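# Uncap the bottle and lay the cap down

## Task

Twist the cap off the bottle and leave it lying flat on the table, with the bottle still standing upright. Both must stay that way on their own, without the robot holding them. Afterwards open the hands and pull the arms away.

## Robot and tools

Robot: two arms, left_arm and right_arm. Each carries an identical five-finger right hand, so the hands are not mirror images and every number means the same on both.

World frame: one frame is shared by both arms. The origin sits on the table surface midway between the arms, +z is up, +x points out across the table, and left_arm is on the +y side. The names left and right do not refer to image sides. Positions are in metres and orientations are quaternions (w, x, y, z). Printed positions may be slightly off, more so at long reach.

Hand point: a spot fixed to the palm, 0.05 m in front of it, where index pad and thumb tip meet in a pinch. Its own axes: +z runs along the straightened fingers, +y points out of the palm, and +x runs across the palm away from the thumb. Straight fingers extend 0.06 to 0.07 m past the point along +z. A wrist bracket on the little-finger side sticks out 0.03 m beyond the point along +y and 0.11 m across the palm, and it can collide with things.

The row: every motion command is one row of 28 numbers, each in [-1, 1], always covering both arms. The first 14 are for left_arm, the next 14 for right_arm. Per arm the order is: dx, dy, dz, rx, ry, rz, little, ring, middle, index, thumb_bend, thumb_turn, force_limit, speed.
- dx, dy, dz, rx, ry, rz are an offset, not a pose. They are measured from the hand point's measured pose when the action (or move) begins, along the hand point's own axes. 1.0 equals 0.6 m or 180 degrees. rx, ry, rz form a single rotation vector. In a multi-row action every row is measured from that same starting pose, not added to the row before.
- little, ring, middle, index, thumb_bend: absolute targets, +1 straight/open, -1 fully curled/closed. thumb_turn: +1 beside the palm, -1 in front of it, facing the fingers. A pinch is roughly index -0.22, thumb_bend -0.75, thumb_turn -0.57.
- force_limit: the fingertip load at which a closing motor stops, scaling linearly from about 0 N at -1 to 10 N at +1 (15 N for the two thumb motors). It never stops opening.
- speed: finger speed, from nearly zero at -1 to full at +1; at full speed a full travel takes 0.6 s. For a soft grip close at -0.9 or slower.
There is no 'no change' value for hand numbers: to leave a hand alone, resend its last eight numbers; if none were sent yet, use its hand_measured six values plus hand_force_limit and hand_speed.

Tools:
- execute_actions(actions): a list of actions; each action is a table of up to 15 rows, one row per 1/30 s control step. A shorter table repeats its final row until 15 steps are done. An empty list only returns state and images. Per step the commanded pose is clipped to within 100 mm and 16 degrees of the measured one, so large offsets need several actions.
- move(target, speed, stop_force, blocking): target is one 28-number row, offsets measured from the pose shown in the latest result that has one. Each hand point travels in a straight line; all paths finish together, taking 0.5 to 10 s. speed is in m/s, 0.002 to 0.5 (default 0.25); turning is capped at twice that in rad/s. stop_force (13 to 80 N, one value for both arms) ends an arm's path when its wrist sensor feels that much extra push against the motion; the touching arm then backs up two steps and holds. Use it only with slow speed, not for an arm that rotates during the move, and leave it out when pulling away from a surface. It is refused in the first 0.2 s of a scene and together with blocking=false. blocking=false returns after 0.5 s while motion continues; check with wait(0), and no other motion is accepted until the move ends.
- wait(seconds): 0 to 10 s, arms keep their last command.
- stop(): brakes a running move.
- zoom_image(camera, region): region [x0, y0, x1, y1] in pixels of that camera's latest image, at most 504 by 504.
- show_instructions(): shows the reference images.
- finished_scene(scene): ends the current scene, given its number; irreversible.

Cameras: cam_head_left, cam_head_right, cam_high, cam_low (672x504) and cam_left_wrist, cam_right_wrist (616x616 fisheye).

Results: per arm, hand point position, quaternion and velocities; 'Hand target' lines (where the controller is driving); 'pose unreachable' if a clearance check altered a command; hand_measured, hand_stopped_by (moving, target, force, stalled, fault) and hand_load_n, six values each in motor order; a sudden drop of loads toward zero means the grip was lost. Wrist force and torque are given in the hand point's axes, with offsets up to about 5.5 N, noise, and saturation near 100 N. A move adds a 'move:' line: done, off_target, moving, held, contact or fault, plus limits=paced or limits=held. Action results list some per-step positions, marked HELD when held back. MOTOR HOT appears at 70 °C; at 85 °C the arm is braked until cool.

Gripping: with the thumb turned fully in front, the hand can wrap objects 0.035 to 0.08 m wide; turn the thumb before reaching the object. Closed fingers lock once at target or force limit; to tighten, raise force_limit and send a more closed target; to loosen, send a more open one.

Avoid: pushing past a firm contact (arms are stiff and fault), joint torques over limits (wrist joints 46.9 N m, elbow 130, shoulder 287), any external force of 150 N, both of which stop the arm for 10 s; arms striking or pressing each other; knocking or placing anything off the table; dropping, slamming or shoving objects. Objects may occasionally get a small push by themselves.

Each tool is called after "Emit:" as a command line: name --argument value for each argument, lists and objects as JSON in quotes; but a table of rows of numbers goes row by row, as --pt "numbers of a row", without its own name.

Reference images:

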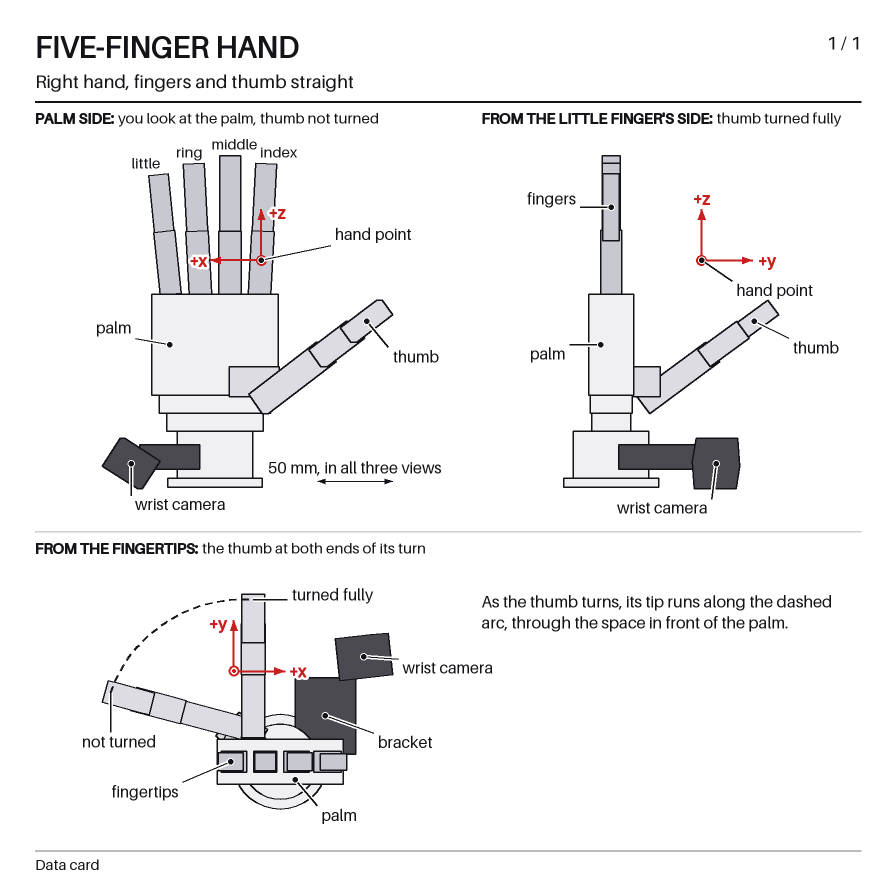

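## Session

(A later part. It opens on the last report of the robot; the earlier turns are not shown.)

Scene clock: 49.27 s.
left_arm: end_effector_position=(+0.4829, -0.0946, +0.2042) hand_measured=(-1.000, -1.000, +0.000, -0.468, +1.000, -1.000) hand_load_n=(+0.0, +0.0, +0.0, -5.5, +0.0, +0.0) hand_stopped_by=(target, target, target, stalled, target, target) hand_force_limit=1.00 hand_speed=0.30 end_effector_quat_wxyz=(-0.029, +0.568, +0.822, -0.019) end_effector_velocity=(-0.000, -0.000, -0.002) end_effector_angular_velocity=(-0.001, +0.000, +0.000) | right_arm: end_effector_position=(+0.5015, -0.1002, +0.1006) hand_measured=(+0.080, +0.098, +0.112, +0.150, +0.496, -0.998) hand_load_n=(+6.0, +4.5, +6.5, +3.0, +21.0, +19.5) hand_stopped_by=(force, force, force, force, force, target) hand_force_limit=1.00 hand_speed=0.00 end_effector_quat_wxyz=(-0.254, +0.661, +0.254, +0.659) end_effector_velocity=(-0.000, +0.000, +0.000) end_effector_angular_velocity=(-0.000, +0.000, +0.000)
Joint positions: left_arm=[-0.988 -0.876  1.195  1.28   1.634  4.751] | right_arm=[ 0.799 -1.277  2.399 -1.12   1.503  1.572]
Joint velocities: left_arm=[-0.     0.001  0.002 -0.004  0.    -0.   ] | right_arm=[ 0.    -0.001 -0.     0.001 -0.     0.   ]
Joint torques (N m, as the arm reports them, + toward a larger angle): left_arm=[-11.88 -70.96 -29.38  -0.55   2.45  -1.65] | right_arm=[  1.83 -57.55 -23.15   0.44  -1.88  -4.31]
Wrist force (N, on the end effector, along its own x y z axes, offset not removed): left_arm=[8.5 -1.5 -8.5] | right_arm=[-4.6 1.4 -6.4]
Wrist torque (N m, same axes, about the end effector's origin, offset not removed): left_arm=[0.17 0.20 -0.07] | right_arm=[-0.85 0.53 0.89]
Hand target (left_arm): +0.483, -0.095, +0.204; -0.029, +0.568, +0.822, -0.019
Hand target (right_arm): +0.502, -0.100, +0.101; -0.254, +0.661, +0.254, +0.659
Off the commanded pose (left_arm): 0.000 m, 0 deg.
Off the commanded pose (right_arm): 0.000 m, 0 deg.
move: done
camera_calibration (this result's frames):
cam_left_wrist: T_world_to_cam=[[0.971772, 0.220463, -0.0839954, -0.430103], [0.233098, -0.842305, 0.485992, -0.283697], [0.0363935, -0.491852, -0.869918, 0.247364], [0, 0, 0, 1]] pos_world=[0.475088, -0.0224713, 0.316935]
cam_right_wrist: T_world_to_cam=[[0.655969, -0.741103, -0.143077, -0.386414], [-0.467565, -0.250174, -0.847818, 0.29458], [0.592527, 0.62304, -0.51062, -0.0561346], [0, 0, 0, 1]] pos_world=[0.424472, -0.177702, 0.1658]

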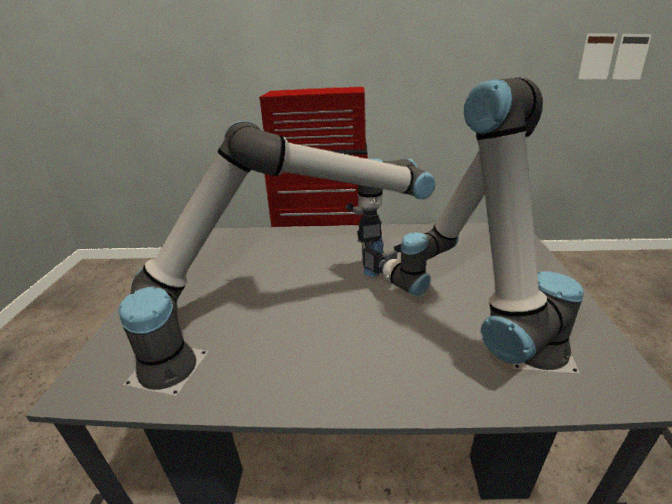

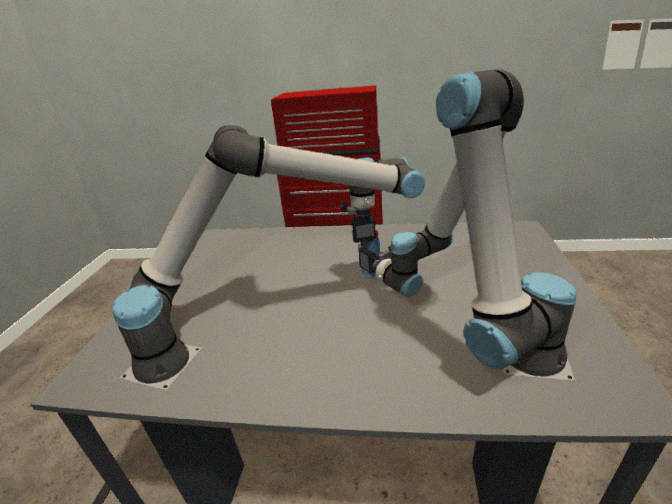

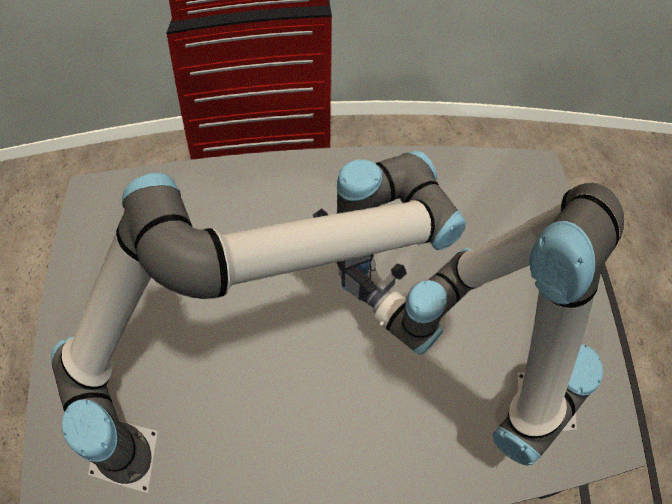

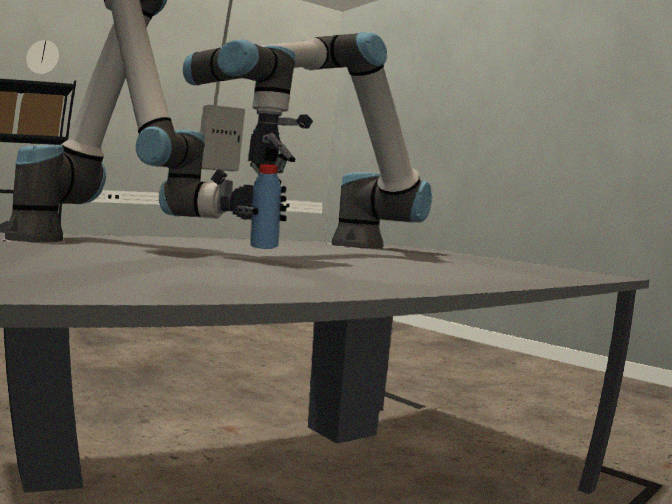

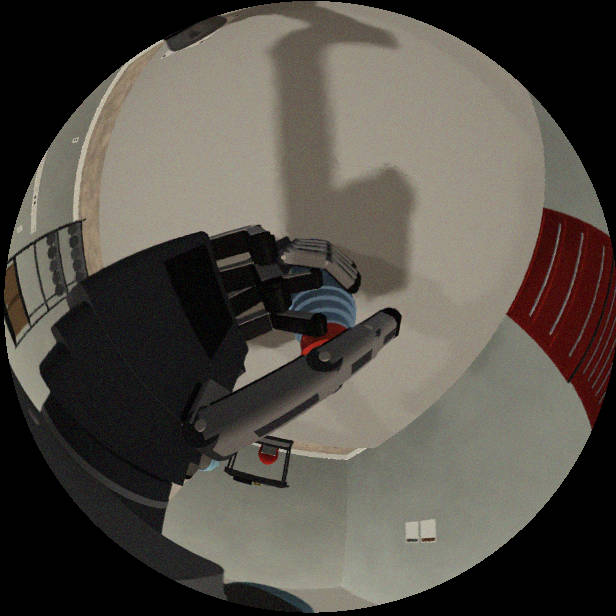

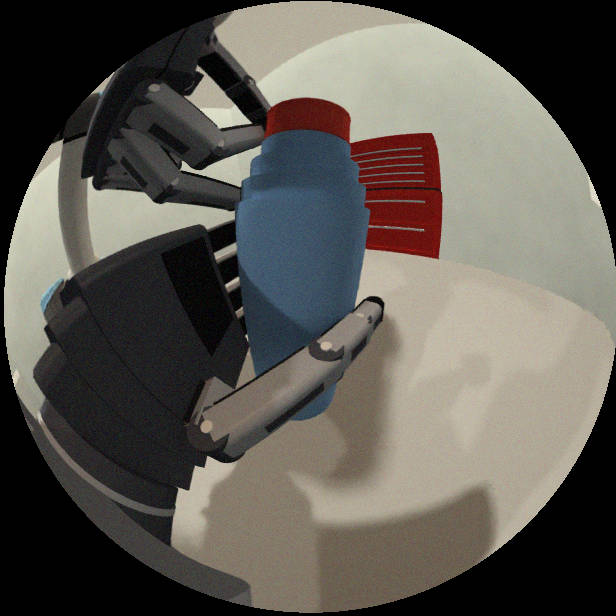

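Emit:
move --target '[0,0,-0.15,0,0,0,-1,-1,0.6,0.6,1,-1,1,0.3, 0,0,0,0,0,0,-1,-0.9,-0.9,-1,-1,-1,1,0]' --speed 0.2

Emit:
move --target '[0,0,0,0.463,-0.182,-0.158,-1,-1,0.6,0.6,1,-1,1,0.3, 0,0,0,0,0,0,-1,-0.9,-0.9,-1,-1,-1,1,0]' --speed 0.4

Scene clock: 50.93 s.
left_arm: end_effector_position=(+0.4892, -0.0946, +0.2936) hand_measured=(-1.000, -1.000, +0.600, +0.600, +1.000, -1.000) hand_load_n=(+0.0, +0.0, +0.0, +0.0, +0.0, +0.0) hand_stopped_by=(target, target, target, target, target, target) hand_force_limit=1.00 hand_speed=0.30 end_effector_quat_wxyz=(-0.029, +0.568, +0.822, -0.019) end_effector_velocity=(+0.000, -0.000, +0.003) end_effector_angular_velocity=(+0.001, +0.000, +0.000) | right_arm: end_effector_position=(+0.5015, -0.1002, +0.1006) hand_measured=(+0.078, +0.098, +0.112, +0.150, +0.496, -0.998) hand_load_n=(+6.0, +5.0, +8.0, +4.0, +20.5, +8.5) hand_stopped_by=(force, force, force, force, force, target) hand_force_limit=1.00 hand_speed=0.00 end_effector_quat_wxyz=(-0.254, +0.661, +0.254, +0.659) end_effector_velocity=(+0.001, +0.001, +0.001) end_effector_angular_velocity=(+0.001, -0.002, +0.000)
Joint positions: left_arm=[-0.981 -0.909  1.089  1.419  1.634  4.758] | right_arm=[ 0.799 -1.277  2.399 -1.12   1.503  1.572]
Joint velocities: left_arm=[ 0.     0.    -0.006  0.006 -0.     0.   ] | right_arm=[ 0.    -0.001 -0.001 -0.001 -0.    -0.   ]
Joint torques (N m, as the arm reports them, + toward a larger angle): left_arm=[ 12.73 -90.86 -46.09   5.36   0.95   1.61] | right_arm=[  2.18 -54.1  -31.79  -4.79  -1.81  -3.96]
Wrist force (N, on the end effector, along its own x y z axes, offset not removed): left_arm=[-1.4 0.8 -3.3] | right_arm=[-5.8 -1.5 1.2]
Wrist torque (N m, same axes, about the end effector's origin, offset not removed): left_arm=[0.09 0.29 -0.05] | right_arm=[-0.58 1.05 -0.27]
Hand target (left_arm): +0.489, -0.095, +0.294; -0.029, +0.568, +0.822, -0.019
Hand target (right_arm): +0.502, -0.100, +0.101; -0.254, +0.661, +0.254, +0.659
Off the commanded pose (left_arm): 0.000 m, 0 deg.
Off the commanded pose (right_arm): 0.000 m, 0 deg.
move: done
camera_calibration (this result's frames):
cam_left_wrist: T_world_to_cam=[[0.971786, 0.220452, -0.0838605, -0.428738], [0.233021, -0.842309, 0.486021, -0.32863], [0.0365081, -0.49185, -0.869914, 0.324847], [0, 0, 0, 1]] pos_world=[0.48136, -0.0225157, 0.406356]
cam_right_wrist: T_world_to_cam=[[0.655966, -0.741105, -0.143078, -0.386413], [-0.467583, -0.250189, -0.847804, 0.294563], [0.592516, 0.623032, -0.510643, -0.0561167], [0, 0, 0, 1]] pos_world=[0.424456, -0.177714, 0.165789]

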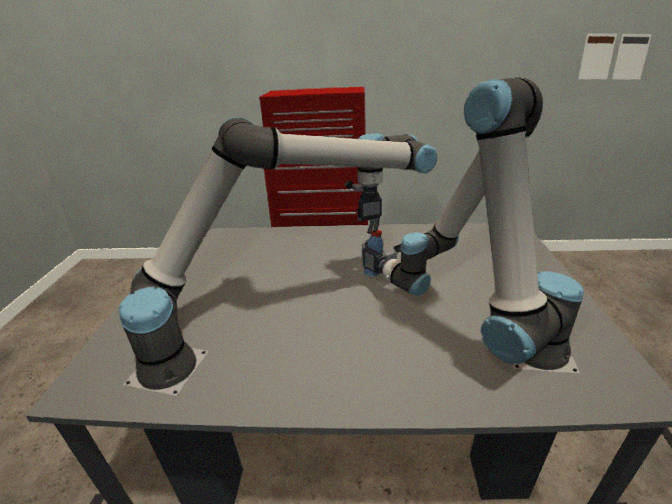

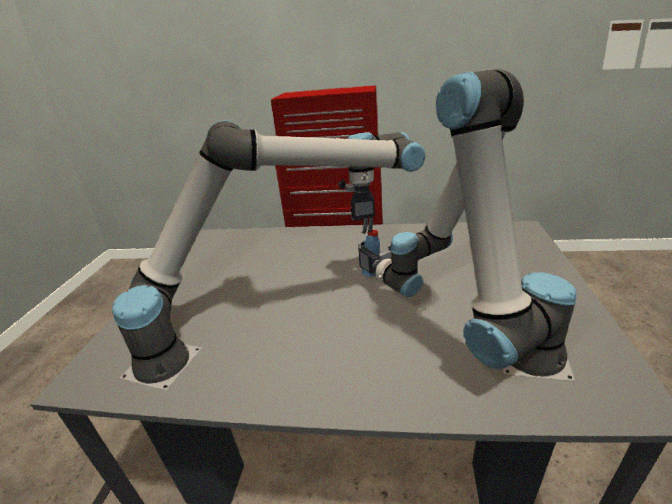

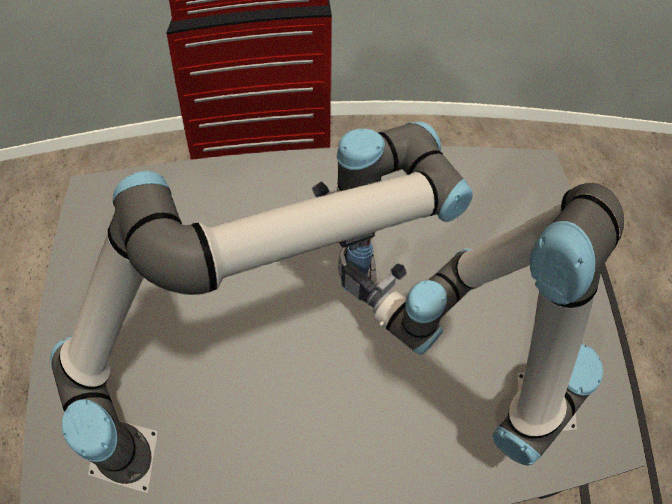

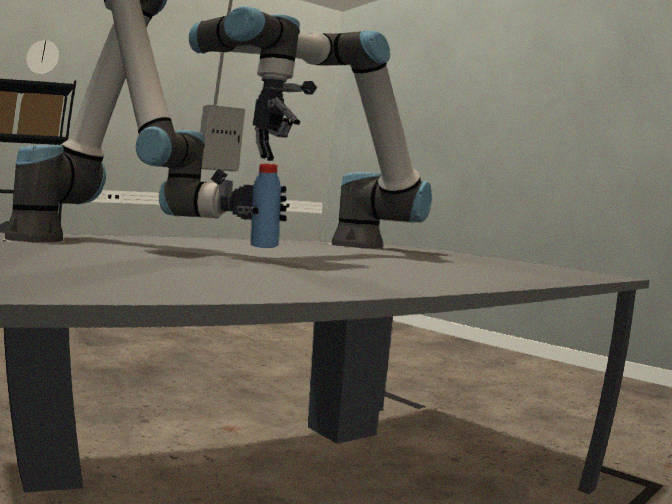

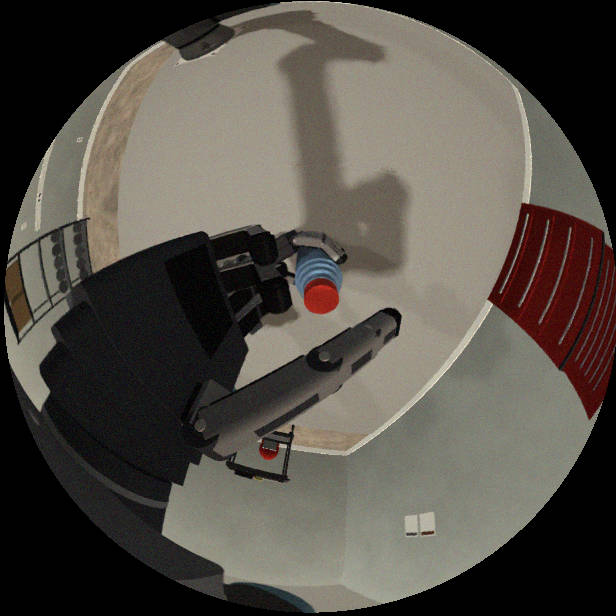

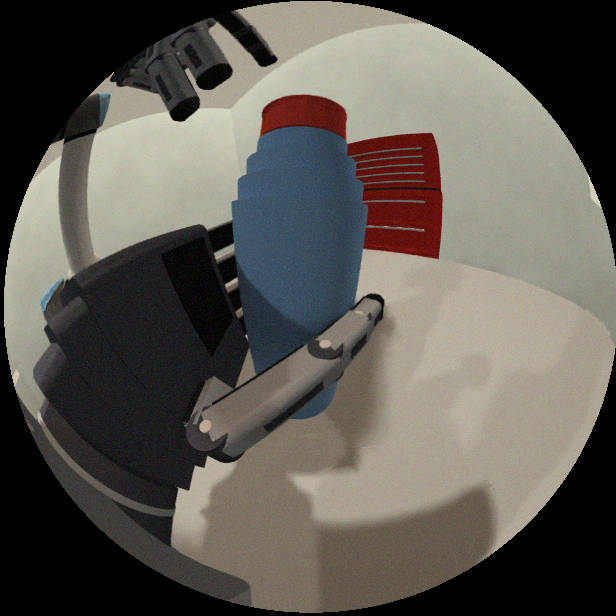

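Scene clock: 54.43 s.
left_arm: end_effector_position=(+0.4889, -0.0948, +0.2937) hand_measured=(-1.000, -1.000, +0.600, +0.600, +1.000, -1.000) hand_load_n=(+0.0, +0.0, +0.0, +0.0, +0.0, +0.0) hand_stopped_by=(target, target, target, target, target, target) hand_force_limit=1.00 hand_speed=0.30 end_effector_quat_wxyz=(-0.183, +0.182, +0.682, -0.684) end_effector_velocity=(+0.001, +0.000, -0.002) end_effector_angular_velocity=(-0.016, +0.012, +0.007) | right_arm: end_effector_position=(+0.5015, -0.1002, +0.1006) hand_measured=(+0.078, +0.098, +0.112, +0.150, +0.496, -0.998) hand_load_n=(+6.0, +5.0, +8.0, +4.0, +20.5, +8.5) hand_stopped_by=(force, force, force, force, force, target) hand_force_limit=1.00 hand_speed=0.00 end_effector_quat_wxyz=(-0.254, +0.661, +0.254, +0.659) end_effector_velocity=(+0.000, +0.000, -0.000) end_effector_angular_velocity=(-0.001, +0.000, -0.000)
Joint positions: left_arm=[-0.65  -1.147  1.632 -0.492  2.832  3.133] | right_arm=[ 0.799 -1.277  2.399 -1.12   1.503  1.572]
Joint velocities: left_arm=[ 0.001 -0.008  0.025 -0.081 -0.006 -0.063] | right_arm=[-0.     0.    -0.001  0.001  0.    -0.   ]
Joint torques (N m, as the arm reports them, + toward a larger angle): left_arm=[ 10.39 -75.52 -29.54  -2.2   -2.7   -1.85] | right_arm=[  3.67 -51.4  -30.24  -4.65  -1.73  -4.36]
Wrist force (N, on the end effector, along its own x y z axes, offset not removed): left_arm=[0.2 -0.6 -1.8] | right_arm=[-2.0 -0.6 1.5]
Wrist torque (N m, same axes, about the end effector's origin, offset not removed): left_arm=[-0.10 0.10 0.01] | right_arm=[-0.49 0.31 0.00]
Hand target (left_arm): +0.489, -0.095, +0.294; -0.183, +0.182, +0.682, -0.685
Hand target (right_arm): +0.502, -0.100, +0.101; -0.254, +0.661, +0.254, +0.659
Off the commanded pose (left_arm): 0.000 m, 0 deg.
Off the commanded pose (right_arm): 0.000 m, 0 deg.
move: done
camera_calibration (this result's frames):
cam_left_wrist: T_world_to_cam=[[0.110465, -0.0856093, -0.990186, 0.229871], [0.993875, 0.00647571, 0.110317, -0.509914], [-0.00303198, -0.996308, 0.0858003, 0.0156415], [0, 0, 0, 1]] pos_world=[0.481446, 0.0385649, 0.282526]
cam_right_wrist: T_world_to_cam=[[0.655966, -0.741106, -0.143078, -0.386413], [-0.467582, -0.250189, -0.847804, 0.294563], [0.592516, 0.623031, -0.510643, -0.0561168], [0, 0, 0, 1]] pos_world=[0.424456, -0.177714, 0.165789]

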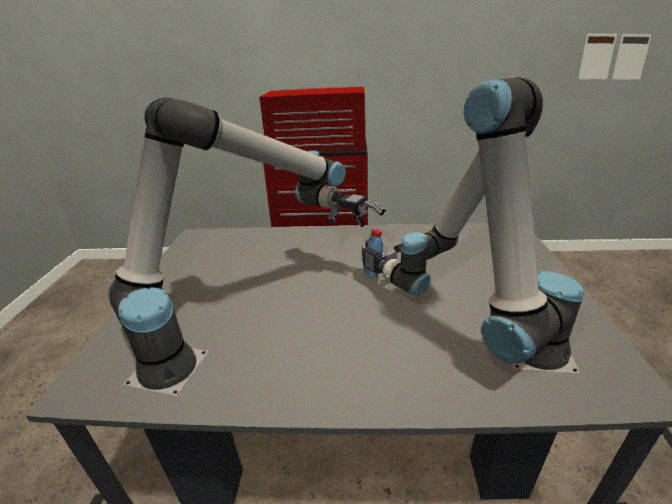

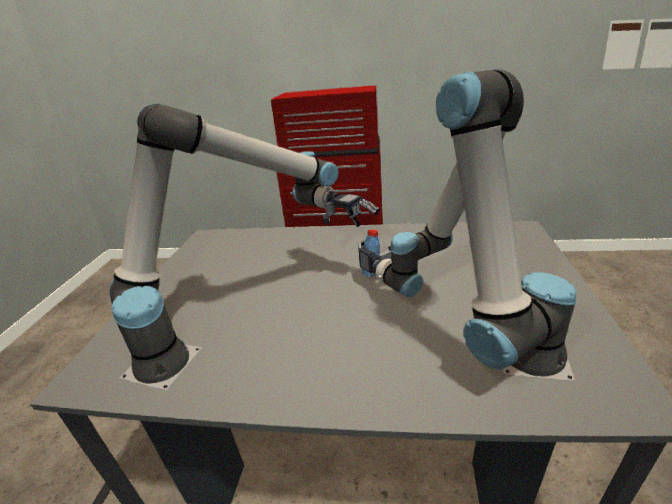

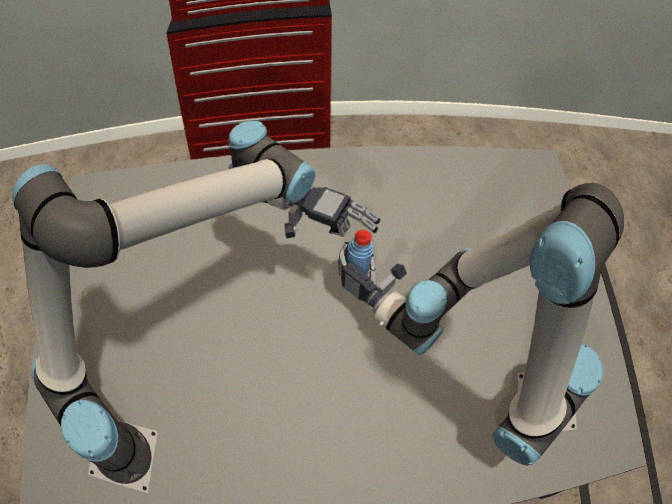

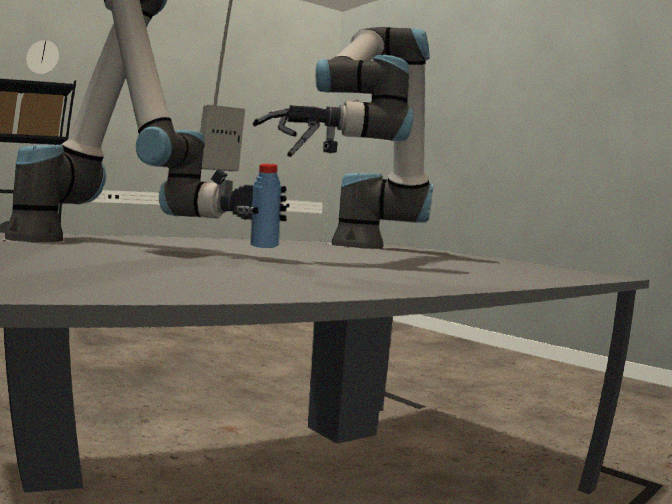

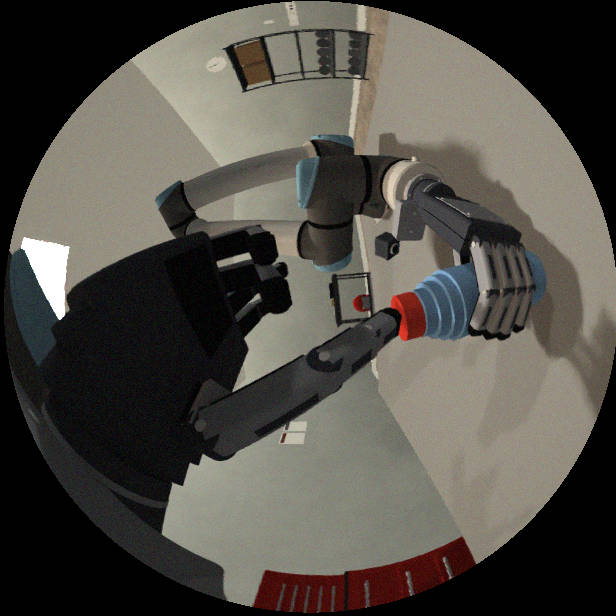

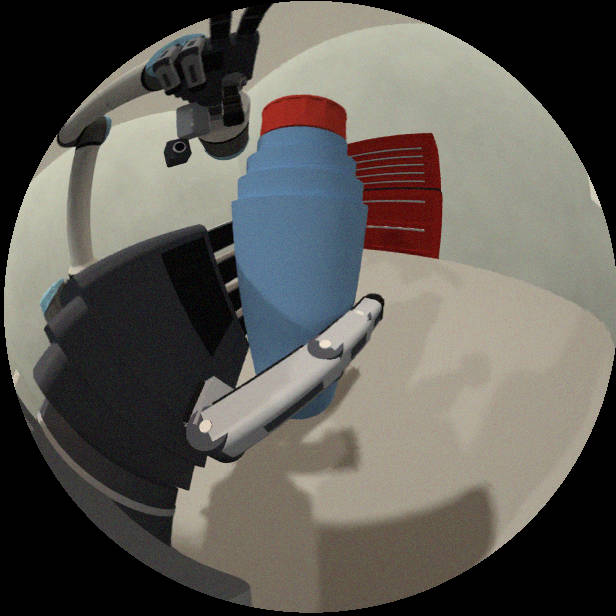

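Emit:
move --target '[-0.04,0,0.04,0,0,0,-1,-1,0.6,0.6,1,-1,1,0.3, 0,0,0,0,0,0,-1,-0.9,-0.9,-1,-1,-1,1,0]' --speed 0.1

Emit:
move --target '[0,0.15,0,0,0,0,-1,-1,0.6,0.6,1,-1,1,0.3, 0,0,0,0,0,0,-1,-0.9,-0.9,-1,-1,-1,1,0]' --speed 0.04 --stop_force 15

Scene clock: 55.63 s.
left_arm: end_effector_position=(+0.4976, -0.1273, +0.2937) hand_measured=(-1.000, -1.000, +0.600, +0.600, +1.000, -1.000) hand_load_n=(+0.0, +0.0, +0.0, +0.0, +0.0, +0.0) hand_stopped_by=(target, target, target, target, target, target) hand_force_limit=1.00 hand_speed=0.30 end_effector_quat_wxyz=(-0.183, +0.182, +0.682, -0.684) end_effector_velocity=(+0.000, -0.003, -0.000) end_effector_angular_velocity=(+0.000, -0.001, -0.001) | right_arm: end_effector_position=(+0.5015, -0.1002, +0.1006) hand_measured=(+0.078, +0.098, +0.112, +0.150, +0.496, -0.998) hand_load_n=(+6.0, +5.0, +8.0, +4.0, +20.5, +8.5) hand_stopped_by=(force, force, force, force, force, target) hand_force_limit=1.00 hand_speed=0.00 end_effector_quat_wxyz=(-0.254, +0.661, +0.254, +0.659) end_effector_velocity=(-0.000, +0.000, -0.000) end_effector_angular_velocity=(-0.001, +0.001, +0.000)
Joint positions: left_arm=[-0.669 -1.109  1.573 -0.472  2.812  3.133] | right_arm=[ 0.799 -1.277  2.399 -1.12   1.503  1.572]
Joint velocities: left_arm=[-0.002  0.004 -0.006  0.004 -0.001  0.002] | right_arm=[ 0.     0.     0.     0.001  0.    -0.   ]
Joint torques (N m, as the arm reports them, + toward a larger angle): left_arm=[-10.62 -60.14 -47.96   1.09  -2.55   1.37] | right_arm=[  4.84 -50.49 -29.86  -4.8   -1.83  -3.97]
Wrist force (N, on the end effector, along its own x y z axes, offset not removed): left_arm=[-2.6 0.3 -3.0] | right_arm=[-1.6 -0.8 2.9]
Wrist torque (N m, same axes, about the end effector's origin, offset not removed): left_arm=[-0.01 0.54 -0.08] | right_arm=[-0.43 0.22 0.15]
Hand target (left_arm): +0.498, -0.128, +0.294; -0.183, +0.182, +0.682, -0.684
Hand target (right_arm): +0.502, -0.100, +0.101; -0.254, +0.661, +0.254, +0.659
Off the commanded pose (left_arm): 0.000 m, 0 deg.
Off the commanded pose (right_arm): 0.000 m, 0 deg.
move: done
camera_calibration (this result's frames):
cam_left_wrist: T_world_to_cam=[[0.110408, -0.0857023, -0.990184, 0.226221], [0.993882, 0.00650901, 0.110257, -0.518348], [-0.00300415, -0.9963, 0.0858966, -0.0167318], [0, 0, 0, 1]] pos_world=[0.49015, 0.00609165, 0.282589]
cam_right_wrist: T_world_to_cam=[[0.655966, -0.741105, -0.143078, -0.386413], [-0.467582, -0.250189, -0.847804, 0.294563], [0.592516, 0.623032, -0.510643, -0.0561167], [0, 0, 0, 1]] pos_world=[0.424456, -0.177714, 0.165789]

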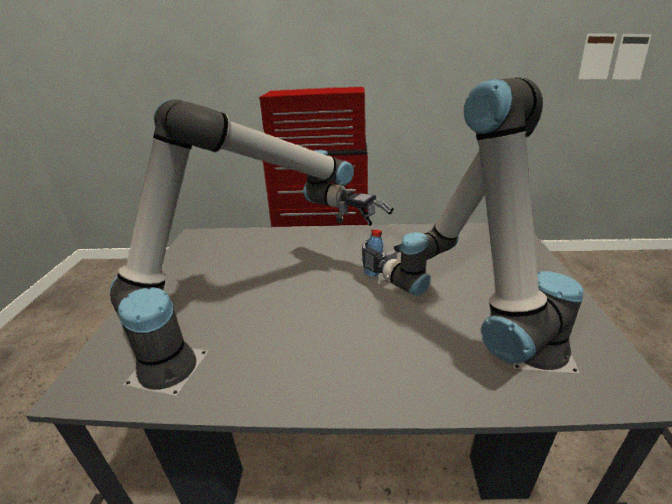

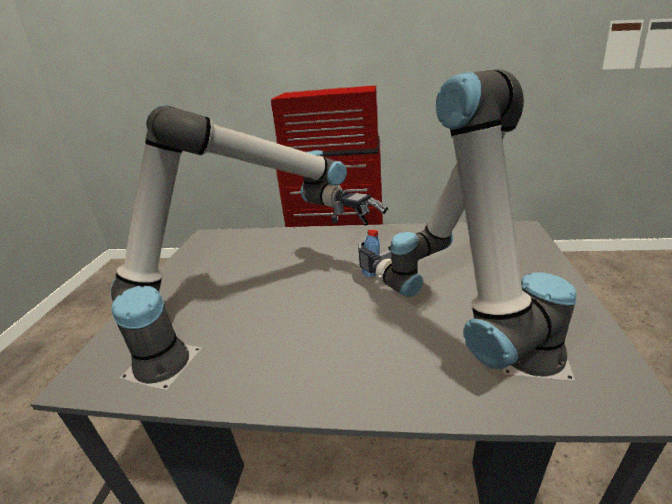

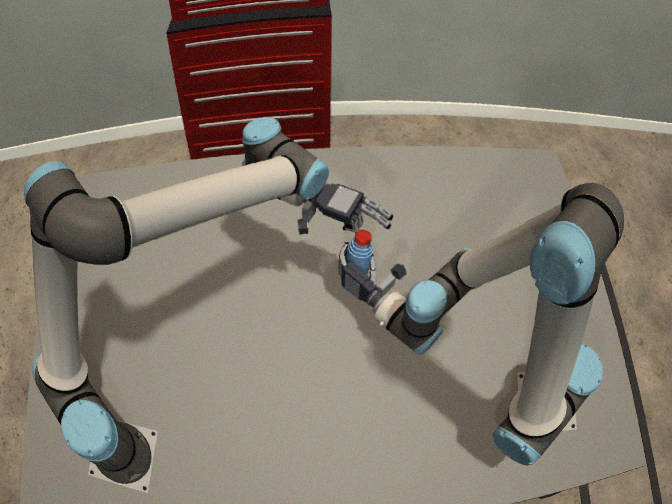

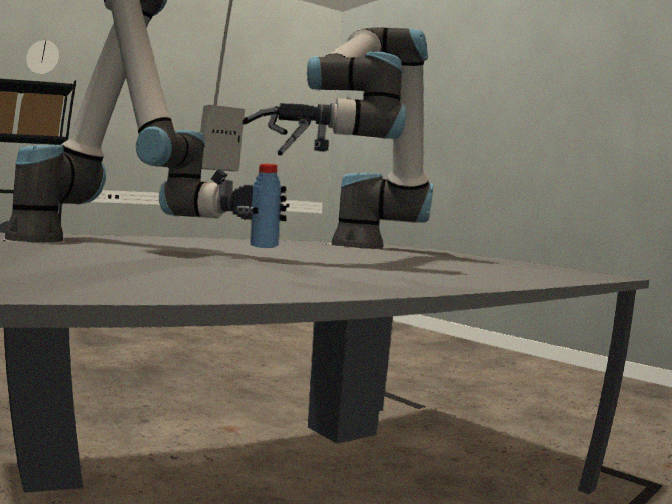

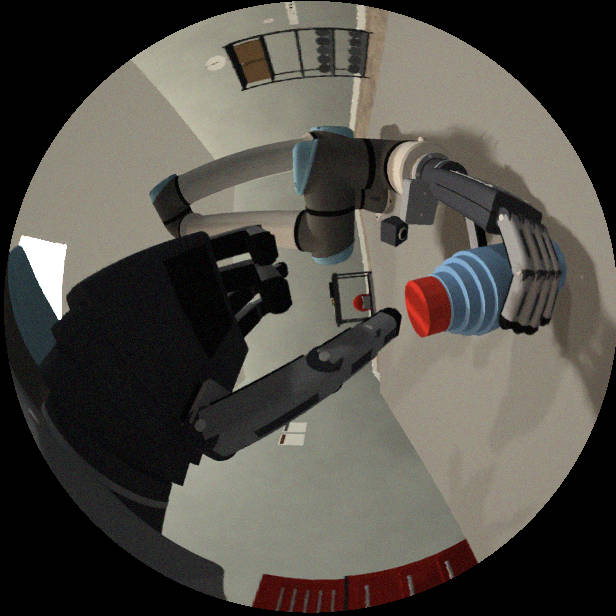

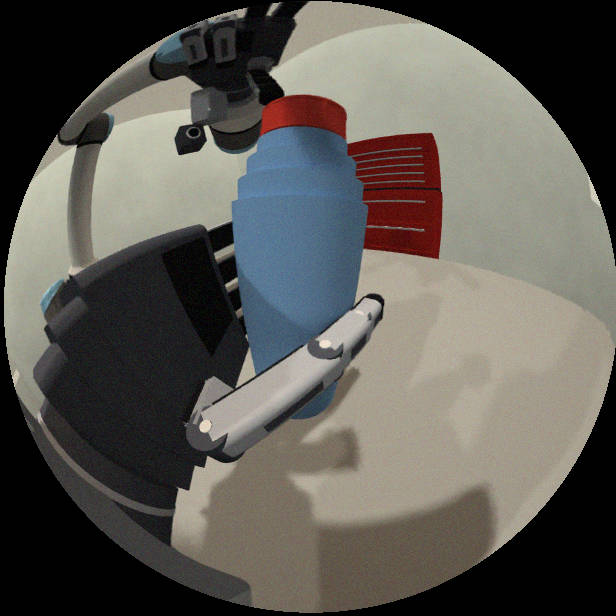

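Scene clock: 57.57 s.
left_arm: end_effector_position=(+0.4975, -0.1273, +0.2414) hand_measured=(-1.000, -1.000, +0.600, +0.600, +1.000, -1.000) hand_load_n=(+0.0, +0.0, +0.0, +0.0, +2.0, -5.5) hand_stopped_by=(target, target, target, target, target, target) hand_force_limit=1.00 hand_speed=0.30 end_effector_quat_wxyz=(-0.183, +0.182, +0.682, -0.684) end_effector_velocity=(+0.000, -0.000, +0.004) end_effector_angular_velocity=(-0.002, -0.002, +0.000) | right_arm: end_effector_position=(+0.5015, -0.1002, +0.1006) hand_measured=(+0.078, +0.098, +0.112, +0.150, +0.496, -0.998) hand_load_n=(+0.0, +0.0, +4.5, +5.5, +17.5, +11.5) hand_stopped_by=(force, force, force, force, force, target) hand_force_limit=1.00 hand_speed=0.00 end_effector_quat_wxyz=(-0.254, +0.661, +0.254, +0.659) end_effector_velocity=(+0.000, +0.001, +0.002) end_effector_angular_velocity=(+0.001, -0.002, +0.001)
Joint positions: left_arm=[-0.67  -1.067  1.613 -0.552  2.812  3.134] | right_arm=[ 0.799 -1.277  2.399 -1.12   1.503  1.572]
Joint velocities: left_arm=[-0.    -0.003 -0.003  0.003 -0.     0.   ] | right_arm=[ 0.001 -0.002 -0.001 -0.    -0.    -0.   ]
Joint torques (N m, as the arm reports them, + toward a larger angle): left_arm=[-19.06 -85.8  -50.7   -0.53  -2.93  -1.39] | right_arm=[  4.25 -53.18 -31.99  -4.7   -2.04  -4.19]
Wrist force (N, on the end effector, along its own x y z axes, offset not removed): left_arm=[4.8 1.8 -13.8] | right_arm=[-0.4 10.4 -9.8]
Wrist torque (N m, same axes, about the end effector's origin, offset not removed): left_arm=[-0.53 0.02 -0.06] | right_arm=[0.41 1.53 0.80]
Hand target (left_arm): +0.498, -0.127, +0.242; -0.183, +0.182, +0.682, -0.684
Hand target (right_arm): +0.502, -0.100, +0.101; -0.254, +0.661, +0.254, +0.659
Off the commanded pose (left_arm): 0.038 m, 0 deg.
Off the commanded pose (right_arm): 0.000 m, 0 deg.
move: contact (left_arm)
camera_calibration (this result's frames):
cam_left_wrist: T_world_to_cam=[[0.110372, -0.0852998, -0.990223, 0.174483], [0.993886, 0.00647026, 0.110222, -0.512465], [-0.00299494, -0.996334, 0.0854924, -0.0121641], [0, 0, 0, 1]] pos_world=[0.490038, 0.00607964, 0.230302]
cam_right_wrist: T_world_to_cam=[[0.655969, -0.741103, -0.143076, -0.386414], [-0.467563, -0.250173, -0.84782, 0.294565], [0.592528, 0.623041, -0.510618, -0.0561241], [0, 0, 0, 1]] pos_world=[0.424458, -0.177713, 0.165794]

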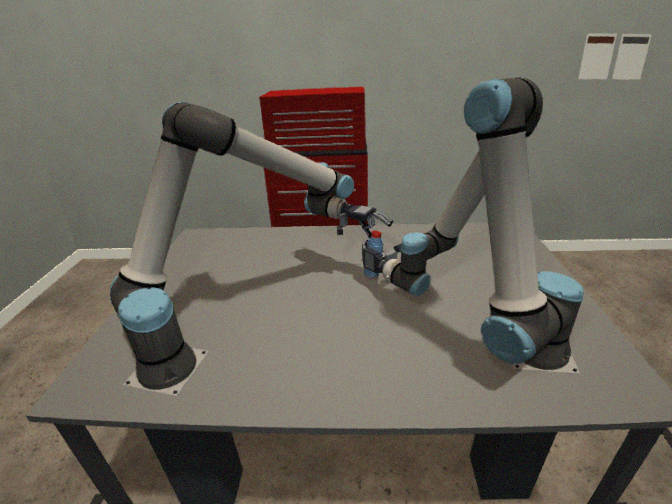

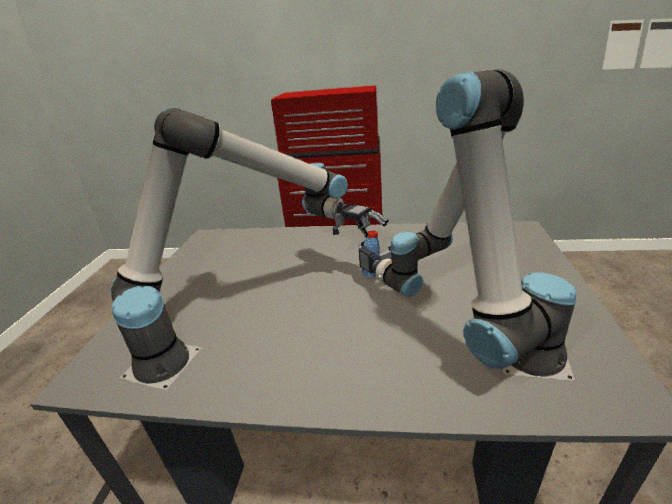

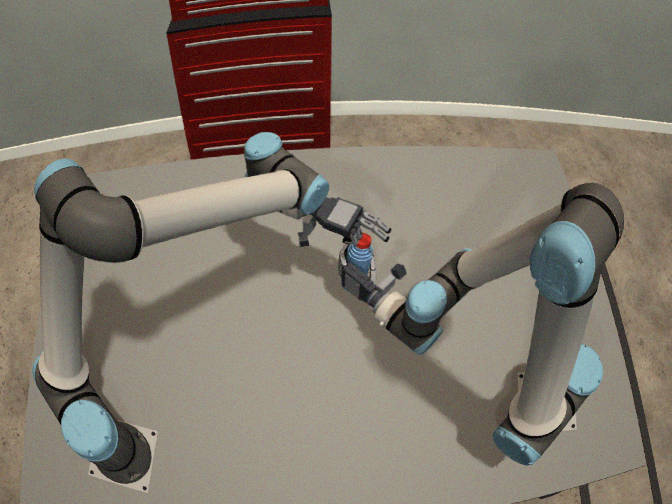

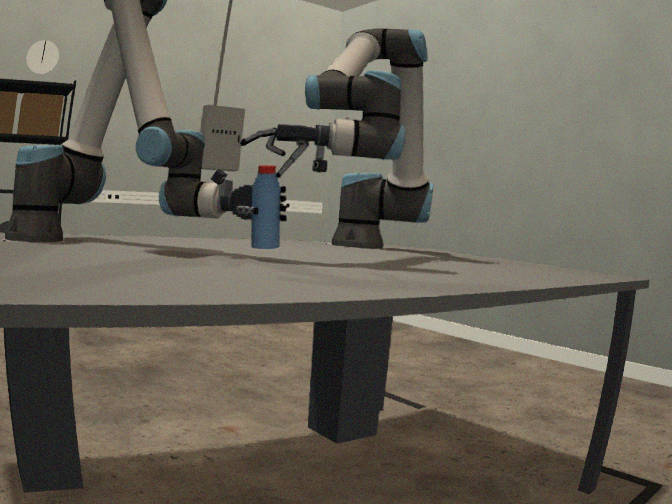

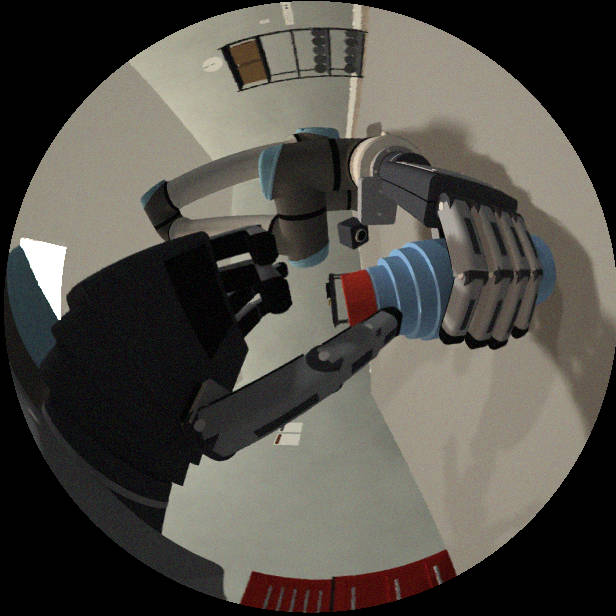

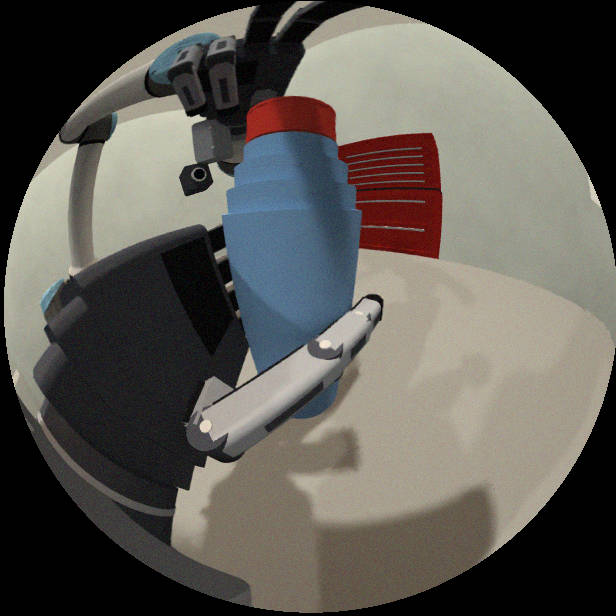

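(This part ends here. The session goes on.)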